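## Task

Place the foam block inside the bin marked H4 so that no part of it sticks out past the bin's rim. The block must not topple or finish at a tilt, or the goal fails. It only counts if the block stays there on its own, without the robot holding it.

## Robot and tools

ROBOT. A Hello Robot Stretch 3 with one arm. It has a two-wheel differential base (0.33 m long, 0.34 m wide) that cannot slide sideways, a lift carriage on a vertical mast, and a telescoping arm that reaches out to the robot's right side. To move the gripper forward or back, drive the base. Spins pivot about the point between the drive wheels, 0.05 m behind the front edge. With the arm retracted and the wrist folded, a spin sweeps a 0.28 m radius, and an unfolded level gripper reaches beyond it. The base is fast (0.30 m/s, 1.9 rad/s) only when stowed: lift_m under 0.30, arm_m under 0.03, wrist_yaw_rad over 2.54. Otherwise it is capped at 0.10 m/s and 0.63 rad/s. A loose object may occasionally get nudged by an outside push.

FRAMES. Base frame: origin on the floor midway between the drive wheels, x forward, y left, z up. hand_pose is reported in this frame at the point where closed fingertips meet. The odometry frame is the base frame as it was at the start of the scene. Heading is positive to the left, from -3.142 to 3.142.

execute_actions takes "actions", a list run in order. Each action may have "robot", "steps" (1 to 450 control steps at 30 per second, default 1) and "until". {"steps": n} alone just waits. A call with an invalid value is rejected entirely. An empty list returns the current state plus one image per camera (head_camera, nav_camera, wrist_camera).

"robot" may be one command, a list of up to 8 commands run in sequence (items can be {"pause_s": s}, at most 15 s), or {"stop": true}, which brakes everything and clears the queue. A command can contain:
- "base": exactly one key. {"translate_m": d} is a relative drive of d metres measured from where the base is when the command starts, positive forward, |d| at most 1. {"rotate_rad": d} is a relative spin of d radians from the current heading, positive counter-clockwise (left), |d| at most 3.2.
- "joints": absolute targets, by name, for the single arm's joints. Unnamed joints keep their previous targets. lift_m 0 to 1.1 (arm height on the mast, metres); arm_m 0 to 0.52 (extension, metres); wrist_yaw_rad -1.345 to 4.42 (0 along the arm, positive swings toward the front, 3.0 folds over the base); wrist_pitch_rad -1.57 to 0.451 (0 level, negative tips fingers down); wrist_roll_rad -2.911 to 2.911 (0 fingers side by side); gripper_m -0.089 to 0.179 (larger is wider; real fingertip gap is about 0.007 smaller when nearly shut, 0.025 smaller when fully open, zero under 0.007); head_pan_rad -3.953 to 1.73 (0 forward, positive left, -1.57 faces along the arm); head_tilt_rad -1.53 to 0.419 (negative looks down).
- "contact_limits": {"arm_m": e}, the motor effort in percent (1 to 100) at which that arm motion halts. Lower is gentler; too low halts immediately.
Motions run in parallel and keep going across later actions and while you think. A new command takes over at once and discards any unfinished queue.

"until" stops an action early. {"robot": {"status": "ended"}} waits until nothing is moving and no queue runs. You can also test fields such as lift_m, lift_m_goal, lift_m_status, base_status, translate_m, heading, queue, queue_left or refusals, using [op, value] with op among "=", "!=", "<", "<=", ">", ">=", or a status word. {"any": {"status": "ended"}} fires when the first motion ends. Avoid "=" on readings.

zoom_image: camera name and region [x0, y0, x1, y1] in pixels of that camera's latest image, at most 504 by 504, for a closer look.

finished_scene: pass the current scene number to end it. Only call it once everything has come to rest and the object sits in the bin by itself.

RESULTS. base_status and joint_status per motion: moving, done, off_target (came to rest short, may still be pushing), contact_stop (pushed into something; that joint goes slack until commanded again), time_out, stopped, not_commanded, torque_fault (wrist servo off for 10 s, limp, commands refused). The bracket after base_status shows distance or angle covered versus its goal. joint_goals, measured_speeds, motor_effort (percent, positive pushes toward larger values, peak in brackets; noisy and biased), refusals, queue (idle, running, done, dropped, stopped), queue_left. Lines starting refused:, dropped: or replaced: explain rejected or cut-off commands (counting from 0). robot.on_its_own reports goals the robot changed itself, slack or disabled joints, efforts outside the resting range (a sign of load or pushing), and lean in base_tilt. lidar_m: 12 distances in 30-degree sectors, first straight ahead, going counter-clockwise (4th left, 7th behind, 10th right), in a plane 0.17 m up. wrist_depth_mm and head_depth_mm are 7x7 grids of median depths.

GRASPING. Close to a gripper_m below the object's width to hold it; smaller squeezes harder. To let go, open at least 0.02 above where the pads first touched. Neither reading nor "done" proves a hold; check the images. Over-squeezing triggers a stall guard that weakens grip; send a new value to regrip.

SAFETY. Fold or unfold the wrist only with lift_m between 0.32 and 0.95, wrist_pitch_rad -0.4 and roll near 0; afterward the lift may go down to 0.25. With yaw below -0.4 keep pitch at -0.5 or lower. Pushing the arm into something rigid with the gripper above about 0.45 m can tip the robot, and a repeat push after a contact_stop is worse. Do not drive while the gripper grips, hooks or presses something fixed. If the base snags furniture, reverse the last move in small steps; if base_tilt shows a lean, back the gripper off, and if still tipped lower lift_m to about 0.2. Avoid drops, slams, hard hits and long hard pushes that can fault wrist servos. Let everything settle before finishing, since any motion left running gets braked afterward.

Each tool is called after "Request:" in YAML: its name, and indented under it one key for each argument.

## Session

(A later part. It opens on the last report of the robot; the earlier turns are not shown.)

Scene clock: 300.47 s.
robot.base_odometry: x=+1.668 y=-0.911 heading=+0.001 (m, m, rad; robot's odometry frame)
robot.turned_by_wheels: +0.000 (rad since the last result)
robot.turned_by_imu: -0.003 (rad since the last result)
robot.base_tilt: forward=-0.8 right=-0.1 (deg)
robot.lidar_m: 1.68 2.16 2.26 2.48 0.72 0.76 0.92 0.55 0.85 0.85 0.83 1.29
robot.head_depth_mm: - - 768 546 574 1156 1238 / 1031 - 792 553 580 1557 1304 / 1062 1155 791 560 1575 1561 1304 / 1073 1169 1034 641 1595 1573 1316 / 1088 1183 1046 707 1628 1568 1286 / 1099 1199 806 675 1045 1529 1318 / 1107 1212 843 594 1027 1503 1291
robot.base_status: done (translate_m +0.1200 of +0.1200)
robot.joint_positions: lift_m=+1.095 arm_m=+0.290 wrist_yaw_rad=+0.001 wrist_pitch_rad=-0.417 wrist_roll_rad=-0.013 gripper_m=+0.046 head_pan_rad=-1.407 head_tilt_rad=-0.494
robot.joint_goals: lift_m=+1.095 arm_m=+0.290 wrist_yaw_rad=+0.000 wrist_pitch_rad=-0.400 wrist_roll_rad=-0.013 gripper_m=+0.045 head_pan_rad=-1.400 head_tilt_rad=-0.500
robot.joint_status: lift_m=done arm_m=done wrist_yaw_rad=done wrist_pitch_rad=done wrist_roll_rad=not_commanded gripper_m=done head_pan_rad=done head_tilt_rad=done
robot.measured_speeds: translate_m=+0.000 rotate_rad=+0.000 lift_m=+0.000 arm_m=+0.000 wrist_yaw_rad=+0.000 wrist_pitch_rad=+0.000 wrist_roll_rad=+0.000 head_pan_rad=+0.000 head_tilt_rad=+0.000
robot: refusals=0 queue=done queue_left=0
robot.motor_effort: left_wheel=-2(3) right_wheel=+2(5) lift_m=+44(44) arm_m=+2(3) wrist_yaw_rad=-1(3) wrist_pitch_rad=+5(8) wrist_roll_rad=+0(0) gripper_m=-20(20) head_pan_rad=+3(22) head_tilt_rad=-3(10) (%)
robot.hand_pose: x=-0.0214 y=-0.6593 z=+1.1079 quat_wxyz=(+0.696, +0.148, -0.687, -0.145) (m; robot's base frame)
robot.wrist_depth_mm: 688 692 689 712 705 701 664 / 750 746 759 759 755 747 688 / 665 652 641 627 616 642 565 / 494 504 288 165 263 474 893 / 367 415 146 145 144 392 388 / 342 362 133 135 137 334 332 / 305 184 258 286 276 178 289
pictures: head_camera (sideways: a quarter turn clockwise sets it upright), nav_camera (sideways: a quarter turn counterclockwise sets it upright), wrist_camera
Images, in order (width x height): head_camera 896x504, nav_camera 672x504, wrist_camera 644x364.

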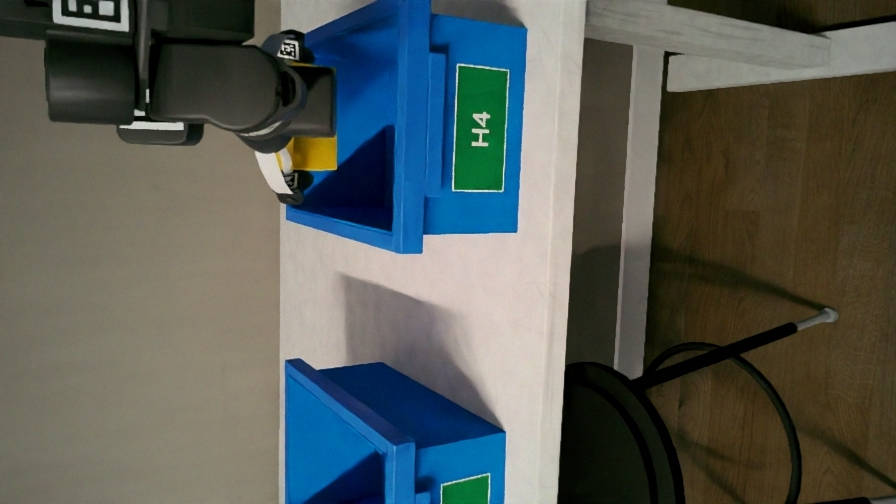

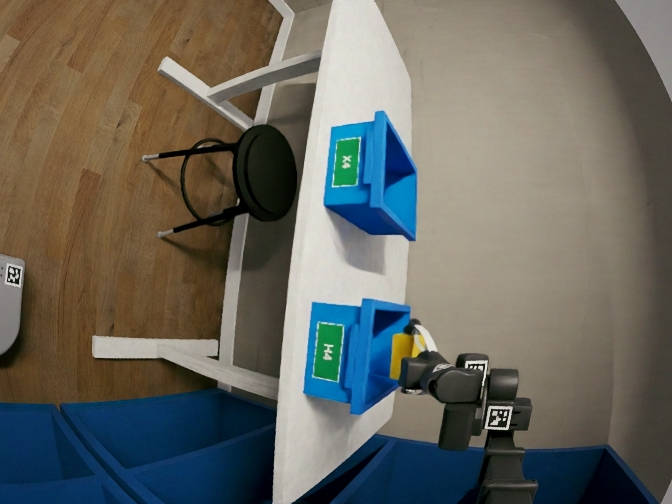

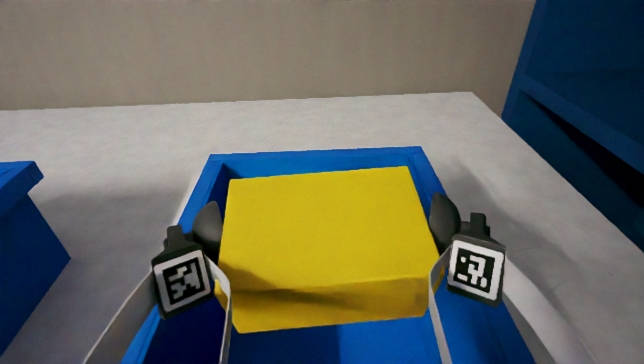

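Request:
execute_actions:
  actions:
    - {"robot":[{"base":{"translate_m":0.012},"joints":{"wrist_pitch_rad":-0.65}},{"joints":{"wrist_pitch_rad":-0.9,"arm_m":0.33}}],"steps":450,"until":{"robot":{"status":"ended"}}}

Scene clock: 308.40 s.
robot.base_odometry: x=+1.680 y=-0.911 heading=+0.001 (m, m, rad; robot's odometry frame)
robot.turned_by_wheels: +0.000 (rad since the last result)
robot.turned_by_imu: -0.002 (rad since the last result)
robot.base_tilt: forward=-0.8 right=-0.3 (deg)
robot.lidar_m: 1.67 2.15 2.25 2.48 0.73 0.76 0.93 0.56 0.86 0.85 0.83 1.28
robot.head_depth_mm: - - 771 544 572 1159 1239 / 1031 - - 552 579 1555 1302 / 1062 1156 799 558 1569 1560 1309 / 1072 1169 1039 672 1610 1571 1306 / 1087 1182 1048 706 1632 1530 1301 / 1097 1196 804 647 1042 1529 1320 / 1110 1212 842 590 1024 1502 1268
robot.base_status: done (translate_m +0.0120 of +0.0120)
robot.joint_positions: lift_m=+1.095 arm_m=+0.330 wrist_yaw_rad=+0.001 wrist_pitch_rad=-0.908 wrist_roll_rad=-0.013 gripper_m=+0.046 head_pan_rad=-1.407 head_tilt_rad=-0.494
robot.joint_goals: lift_m=+1.095 arm_m=+0.330 wrist_yaw_rad=+0.000 wrist_pitch_rad=-0.900 wrist_roll_rad=-0.013 gripper_m=+0.045 head_pan_rad=-1.400 head_tilt_rad=-0.500
robot.joint_status: lift_m=done arm_m=done wrist_yaw_rad=done wrist_pitch_rad=done wrist_roll_rad=not_commanded gripper_m=done head_pan_rad=done head_tilt_rad=done
robot.measured_speeds: translate_m=+0.000 rotate_rad=+0.000 lift_m=+0.000 arm_m=+0.000 wrist_yaw_rad=+0.000 wrist_pitch_rad=+0.000 wrist_roll_rad=+0.000 head_pan_rad=+0.000 head_tilt_rad=+0.000
robot: refusals=0 queue=done queue_left=0
robot.motor_effort: left_wheel=-2(4) right_wheel=+2(7) lift_m=+44(44) arm_m=+2(2) wrist_yaw_rad=+0(1) wrist_pitch_rad=+2(7) wrist_roll_rad=+0(0) gripper_m=-20(19) head_pan_rad=+3(4) head_tilt_rad=-2(2) (%)
robot.hand_pose: x=-0.0215 y=-0.6133 z=+1.0167 quat_wxyz=(+0.640, +0.312, -0.631, -0.308) (m; robot's base frame)
robot.wrist_depth_mm: 344 176 267 277 271 173 331 / 314 159 294 303 292 164 301 / 287 145 270 278 271 165 269 / 260 144 212 165 234 167 126 / 120 137 146 145 144 158 117 / 111 123 133 135 137 149 113 / 104 149 205 206 206 174 109
pictures: head_camera (sideways: a quarter turn clockwise sets it upright), nav_camera (sideways: a quarter turn counterclockwise sets it upright), wrist_camera
Images, in order (width x height): head_camera 896x504, nav_camera 672x504, wrist_camera 644x364.

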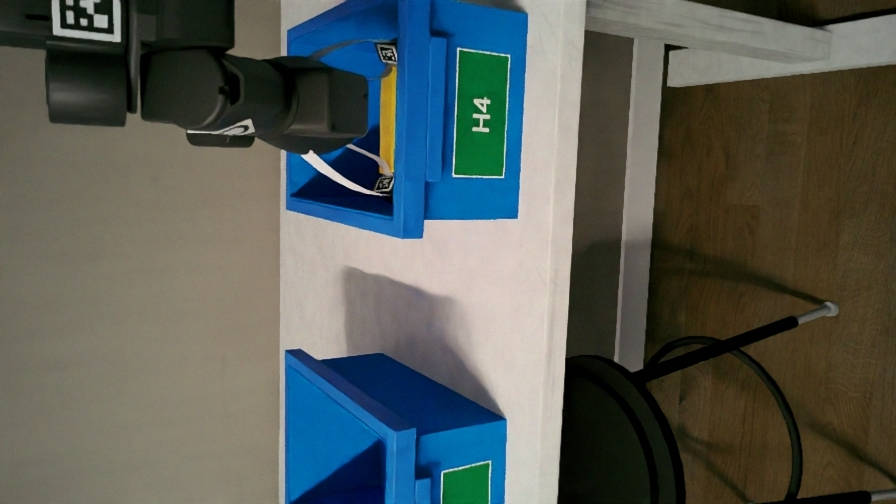

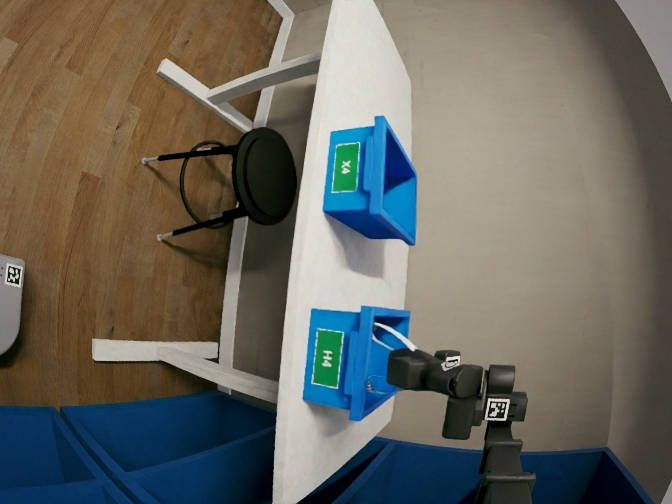

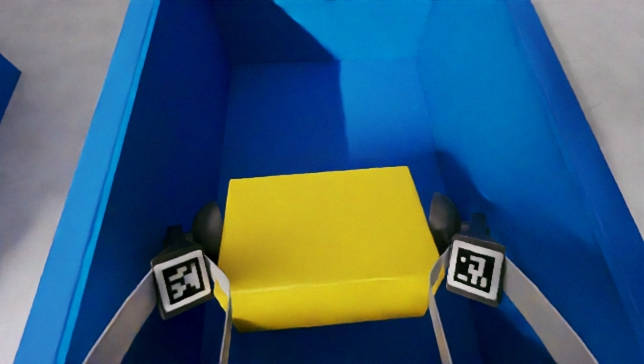

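Request:
execute_actions:
  actions:
    - {"robot":[{"joints":{"arm_m":0.365}},{"joints":{"lift_m":1.075}},{"joints":{"gripper_m":0.125}},{"pause_s":0.5},{"joints":{"lift_m":1.098}},{"joints":{"wrist_pitch_rad":-0.5,"arm_m":0.29}},{"joints":{"wrist_pitch_rad":-0.1}}],"steps":450,"until":{"robot":{"status":"ended"}}}

Scene clock: 324.17 s.
robot.base_odometry: x=+1.680 y=-0.911 heading=+0.001 (m, m, rad; robot's odometry frame)
robot.turned_by_wheels: +0.000 (rad since the last result)
robot.turned_by_imu: -0.003 (rad since the last result)
robot.base_tilt: forward=-0.8 right=-0.2 (deg)
robot.lidar_m: 1.66 2.15 2.25 2.48 0.73 0.76 0.93 0.56 0.85 0.85 0.83 1.28
robot.head_depth_mm: - - 764 542 573 1160 1238 / 1024 - 783 552 579 1554 1302 / 1061 1141 796 560 1573 1556 1314 / 1075 1170 1037 670 1592 1568 1314 / 1088 1184 1046 706 1628 1527 1306 / 1096 1199 803 647 1042 1540 1321 / 1108 1215 843 590 1024 1504 1268
robot.base_status: done (translate_m +0.0120 of +0.0120)
robot.joint_positions: lift_m=+1.098 arm_m=+0.290 wrist_yaw_rad=-0.001 wrist_pitch_rad=-0.123 wrist_roll_rad=-0.013 gripper_m=+0.125 head_pan_rad=-1.407 head_tilt_rad=-0.494
robot.joint_goals: lift_m=+1.098 arm_m=+0.290 wrist_yaw_rad=+0.000 wrist_pitch_rad=-0.100 wrist_roll_rad=-0.013 gripper_m=+0.125 head_pan_rad=-1.400 head_tilt_rad=-0.500
robot.joint_status: lift_m=done arm_m=done wrist_yaw_rad=done wrist_pitch_rad=done wrist_roll_rad=not_commanded gripper_m=done head_pan_rad=done head_tilt_rad=done
robot.measured_speeds: translate_m=+0.000 rotate_rad=+0.000 lift_m=+0.000 arm_m=+0.000 wrist_yaw_rad=+0.000 wrist_pitch_rad=+0.000 wrist_roll_rad=+0.000 head_pan_rad=+0.000 head_tilt_rad=+0.000
robot: refusals=0 queue=done queue_left=0
robot.motor_effort: left_wheel=-2(3) right_wheel=+2(4) lift_m=+44(46) arm_m=-3(3) wrist_yaw_rad=+2(4) wrist_pitch_rad=+7(7) wrist_roll_rad=+0(0) gripper_m=+0(90) head_pan_rad=+3(3) head_tilt_rad=-2(2) (%)
robot.hand_pose: x=-0.0218 y=-0.6865 z=+1.1811 quat_wxyz=(+0.710, +0.044, -0.701, -0.044) (m; robot's base frame)
robot.wrist_depth_mm: 684 686 686 693 699 694 656 / 724 710 723 717 735 731 689 / 754 754 761 758 769 771 728 / 788 801 815 806 796 798 758 / 745 725 705 688 674 810 598 / 554 573 502 322 325 472 857 / 329 425 325 334 329 406 410
pictures: head_camera (sideways: a quarter turn clockwise sets it upright), nav_camera (sideways: a quarter turn counterclockwise sets it upright), wrist_camera
Images, in order (width x height): head_camera 896x504, nav_camera 672x504, wrist_camera 644x364.

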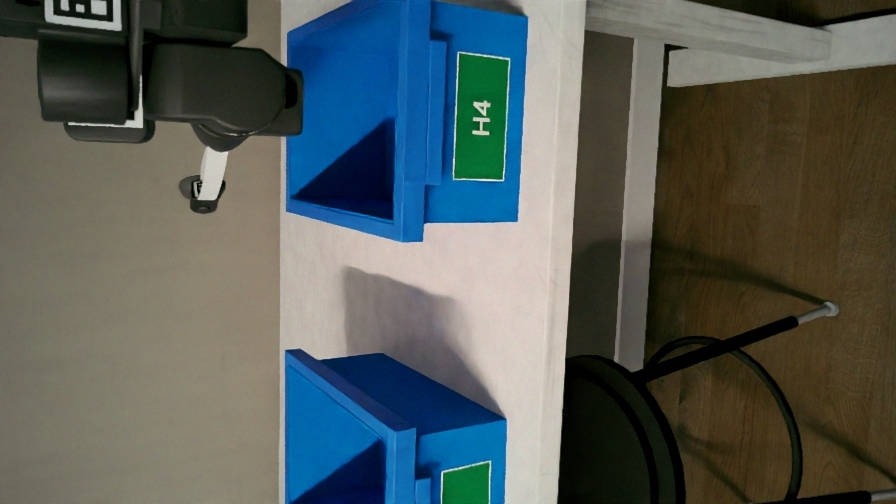

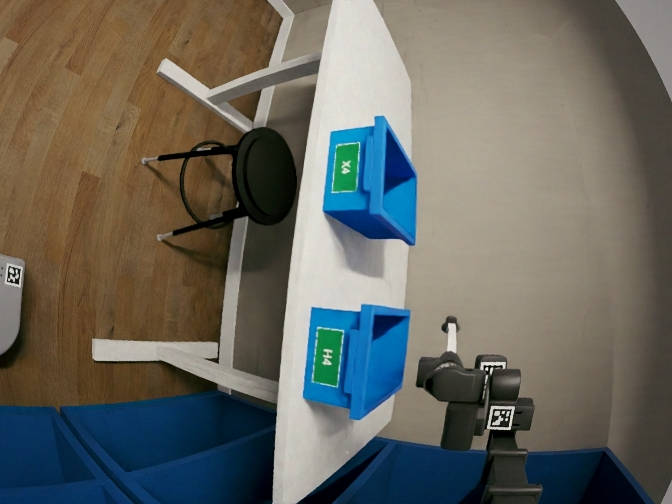

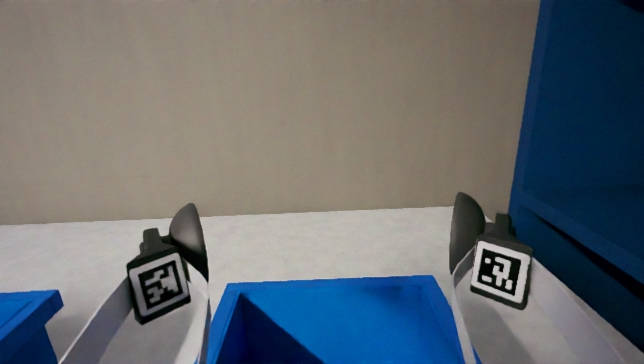

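Verify the block is inside.

Request:
execute_actions:
  actions:
    - {"robot":{"joints":{"arm_m":0.22,"wrist_pitch_rad":-0.5}},"steps":120,"until":{"robot":{"status":"ended"}}}

Scene clock: 329.73 s.
robot.base_odometry: x=+1.680 y=-0.911 heading=+0.001 (m, m, rad; robot's odometry frame)
robot.turned_by_wheels: +0.000 (rad since the last result)
robot.turned_by_imu: -0.001 (rad since the last result)
robot.base_tilt: forward=-0.8 right=-0.2 (deg)
robot.lidar_m: 1.67 2.15 2.25 2.48 0.73 0.76 0.93 0.56 0.86 0.85 0.83 1.28
robot.head_depth_mm: - - 762 543 571 1162 1239 / 1035 - - 552 579 1554 1305 / 1065 1152 810 560 1578 1563 1305 / 1072 1171 1036 669 1604 1567 1313 / 1085 1179 1043 705 1627 1533 1304 / 1099 1197 803 647 1043 1536 1315 / 1109 1212 842 591 1024 1503 1268
robot.base_status: done (translate_m +0.0120 of +0.0120)
robot.joint_positions: lift_m=+1.098 arm_m=+0.220 wrist_yaw_rad=-0.001 wrist_pitch_rad=-0.512 wrist_roll_rad=-0.013 gripper_m=+0.125 head_pan_rad=-1.407 head_tilt_rad=-0.494
robot.joint_goals: lift_m=+1.098 arm_m=+0.220 wrist_yaw_rad=+0.000 wrist_pitch_rad=-0.500 wrist_roll_rad=-0.013 gripper_m=+0.125 head_pan_rad=-1.400 head_tilt_rad=-0.500
robot.joint_status: lift_m=done arm_m=done wrist_yaw_rad=done wrist_pitch_rad=done wrist_roll_rad=not_commanded gripper_m=done head_pan_rad=done head_tilt_rad=done
robot.measured_speeds: translate_m=+0.000 rotate_rad=+0.000 lift_m=+0.000 arm_m=+0.000 wrist_yaw_rad=+0.000 wrist_pitch_rad=+0.000 wrist_roll_rad=+0.000 head_pan_rad=+0.000 head_tilt_rad=+0.000
robot: refusals=0 queue=done queue_left=0
robot.motor_effort: left_wheel=-2(2) right_wheel=+2(2) lift_m=+44(44) arm_m=-3(3) wrist_yaw_rad=+1(2) wrist_pitch_rad=+4(7) wrist_roll_rad=+0(0) gripper_m=-1(0) head_pan_rad=+3(3) head_tilt_rad=-3(2) (%)
robot.hand_pose: x=-0.0218 y=-0.5767 z=+1.0899 quat_wxyz=(+0.688, +0.180, -0.679, -0.179) (m; robot's base frame)
robot.wrist_depth_mm: 777 770 787 786 777 776 721 / 696 689 670 369 609 718 585 / 347 532 382 396 376 501 930 / 341 435 296 416 332 409 409 / 338 368 311 295 331 357 346 / 312 327 283 264 294 207 304 / 285 160 267 272 269 157 269
pictures: head_camera (sideways: a quarter turn clockwise sets it upright), nav_camera (sideways: a quarter turn counterclockwise sets it upright), wrist_camera
Images, in order (width x height): head_camera 896x504, nav_camera 672x504, wrist_camera 644x364.

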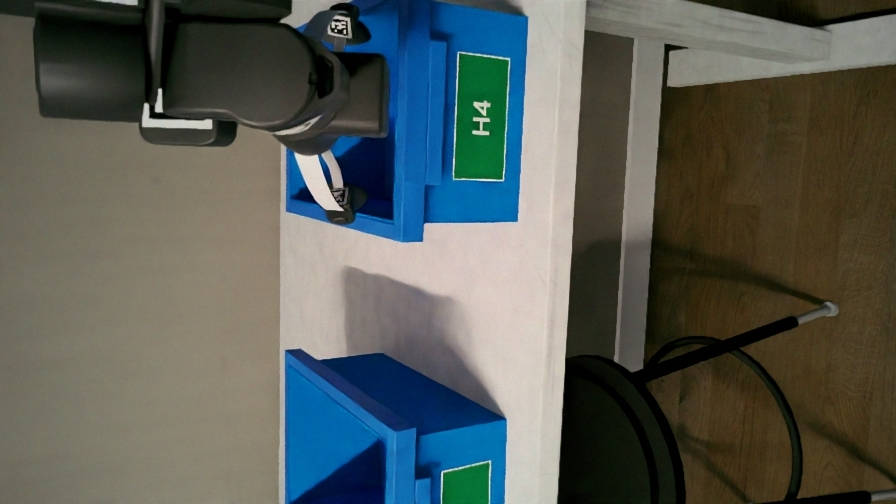

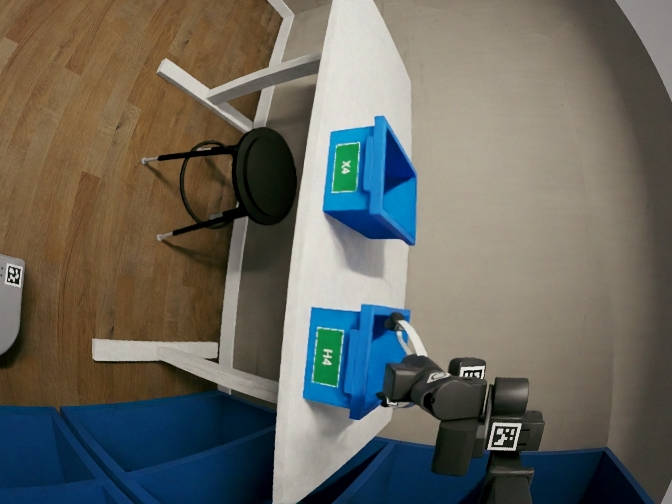

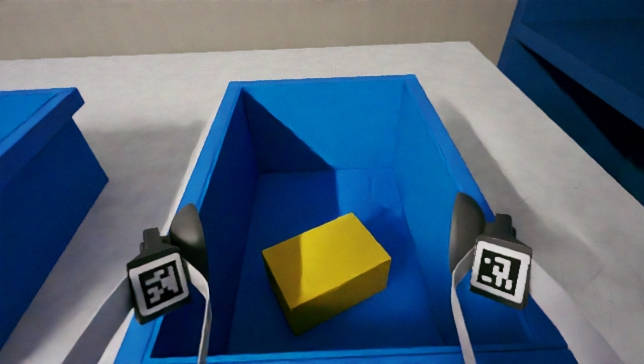

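In. Lift the fingers clear of the rim, then finish.

Request:
execute_actions:
  actions:
    - {"robot":{"joints":{"wrist_pitch_rad":-0.2}},"steps":60,"until":{"robot":{"status":"ended"}}}

Request:
finished_scene:
  scene: 2

Scene clock: 336.57 s.
robot.base_odometry: x=+1.680 y=-0.911 heading=+0.001 (m, m, rad; robot's odometry frame)
robot.turned_by_wheels: +0.000 (rad since the last result)
robot.turned_by_imu: -0.001 (rad since the last result)
robot.base_tilt: forward=-0.8 right=-0.3 (deg)
robot.lidar_m: 1.67 2.15 2.25 2.48 0.73 0.76 0.93 0.56 0.86 0.85 0.83 1.28
robot.head_depth_mm: - - 720 543 573 1164 1239 / 1028 - 793 552 580 1552 1299 / 1063 1150 788 559 1579 1555 1306 / 1073 1169 1033 668 1600 1565 1311 / 1087 1183 1046 705 1632 1531 1299 / 1096 1201 802 647 1041 1533 1316 / 1110 1211 842 590 1025 1495 1266
robot.base_status: done (translate_m +0.0120 of +0.0120)
robot.joint_positions: lift_m=+1.098 arm_m=+0.220 wrist_yaw_rad=-0.001 wrist_pitch_rad=-0.223 wrist_roll_rad=-0.013 gripper_m=+0.125 head_pan_rad=-1.407 head_tilt_rad=-0.494
robot.joint_goals: lift_m=+1.098 arm_m=+0.220 wrist_yaw_rad=+0.000 wrist_pitch_rad=-0.200 wrist_roll_rad=-0.013 gripper_m=+0.125 head_pan_rad=-1.400 head_tilt_rad=-0.500
robot.joint_status: lift_m=done arm_m=done wrist_yaw_rad=done wrist_pitch_rad=done wrist_roll_rad=not_commanded gripper_m=done head_pan_rad=done head_tilt_rad=done
robot.measured_speeds: translate_m=+0.000 rotate_rad=+0.000 lift_m=+0.000 arm_m=+0.000 wrist_yaw_rad=+0.000 wrist_pitch_rad=+0.000 wrist_roll_rad=+0.000 head_pan_rad=+0.000 head_tilt_rad=+0.000
robot: refusals=0 queue=done queue_left=0
robot.motor_effort: left_wheel=-2(2) right_wheel=+2(2) lift_m=+44(44) arm_m=-3(3) wrist_yaw_rad=+1(2) wrist_pitch_rad=+7(7) wrist_roll_rad=+0(0) gripper_m=+0(1) head_pan_rad=+4(3) head_tilt_rad=-3(2) (%)
robot.hand_pose: x=-0.0218 y=-0.6098 z=+1.1564 quat_wxyz=(+0.707, +0.079, -0.698, -0.079) (m; robot's base frame)
robot.wrist_depth_mm: 737 746 743 764 759 756 725 / 775 796 792 803 814 801 770 / 835 848 856 851 863 828 805 / 822 782 772 759 736 870 636 / 390 578 398 398 399 570 942 / 345 437 327 424 378 403 465 / 327 371 314 366 340 349 356
pictures: head_camera (sideways: a quarter turn clockwise sets it upright), nav_camera (sideways: a quarter turn counterclockwise sets it upright), wrist_camera
Images, in order (width x height): head_camera 896x504, nav_camera 672x504, wrist_camera 644x364.

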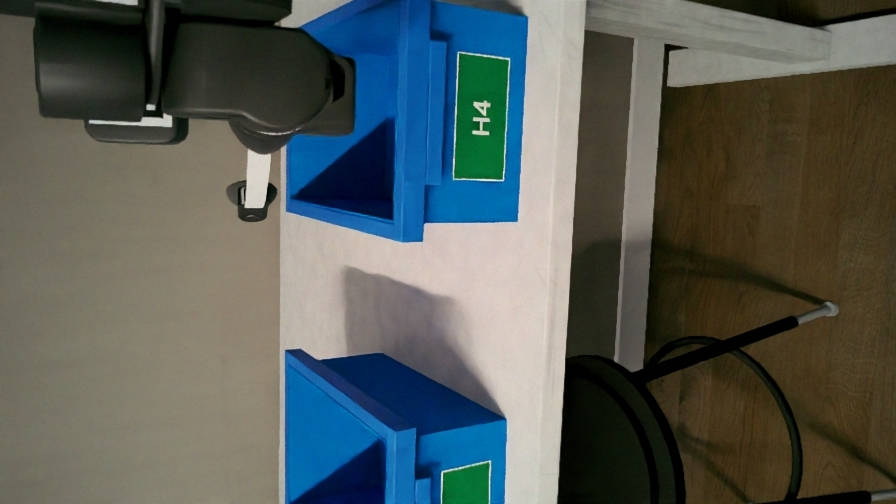

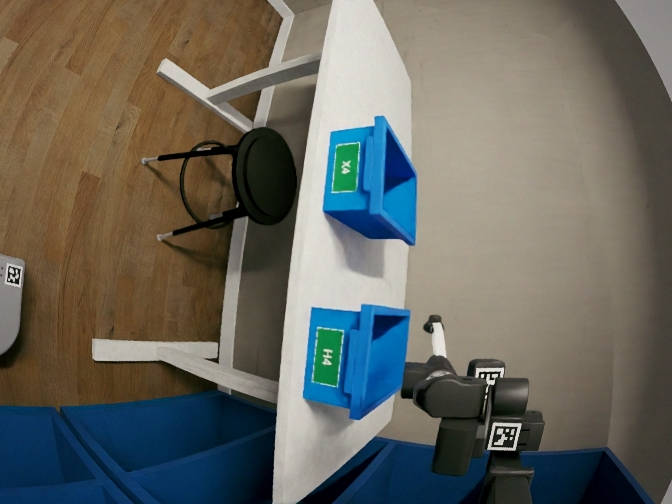

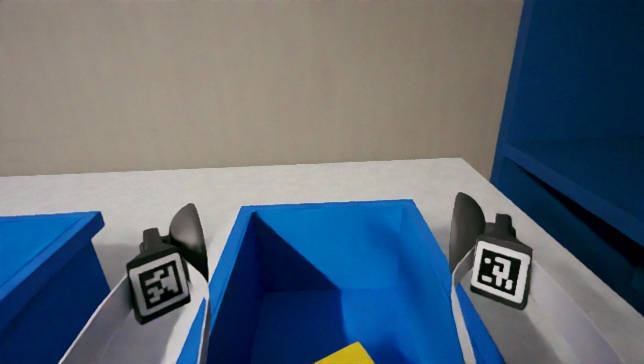

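The scene is finished: the task was done.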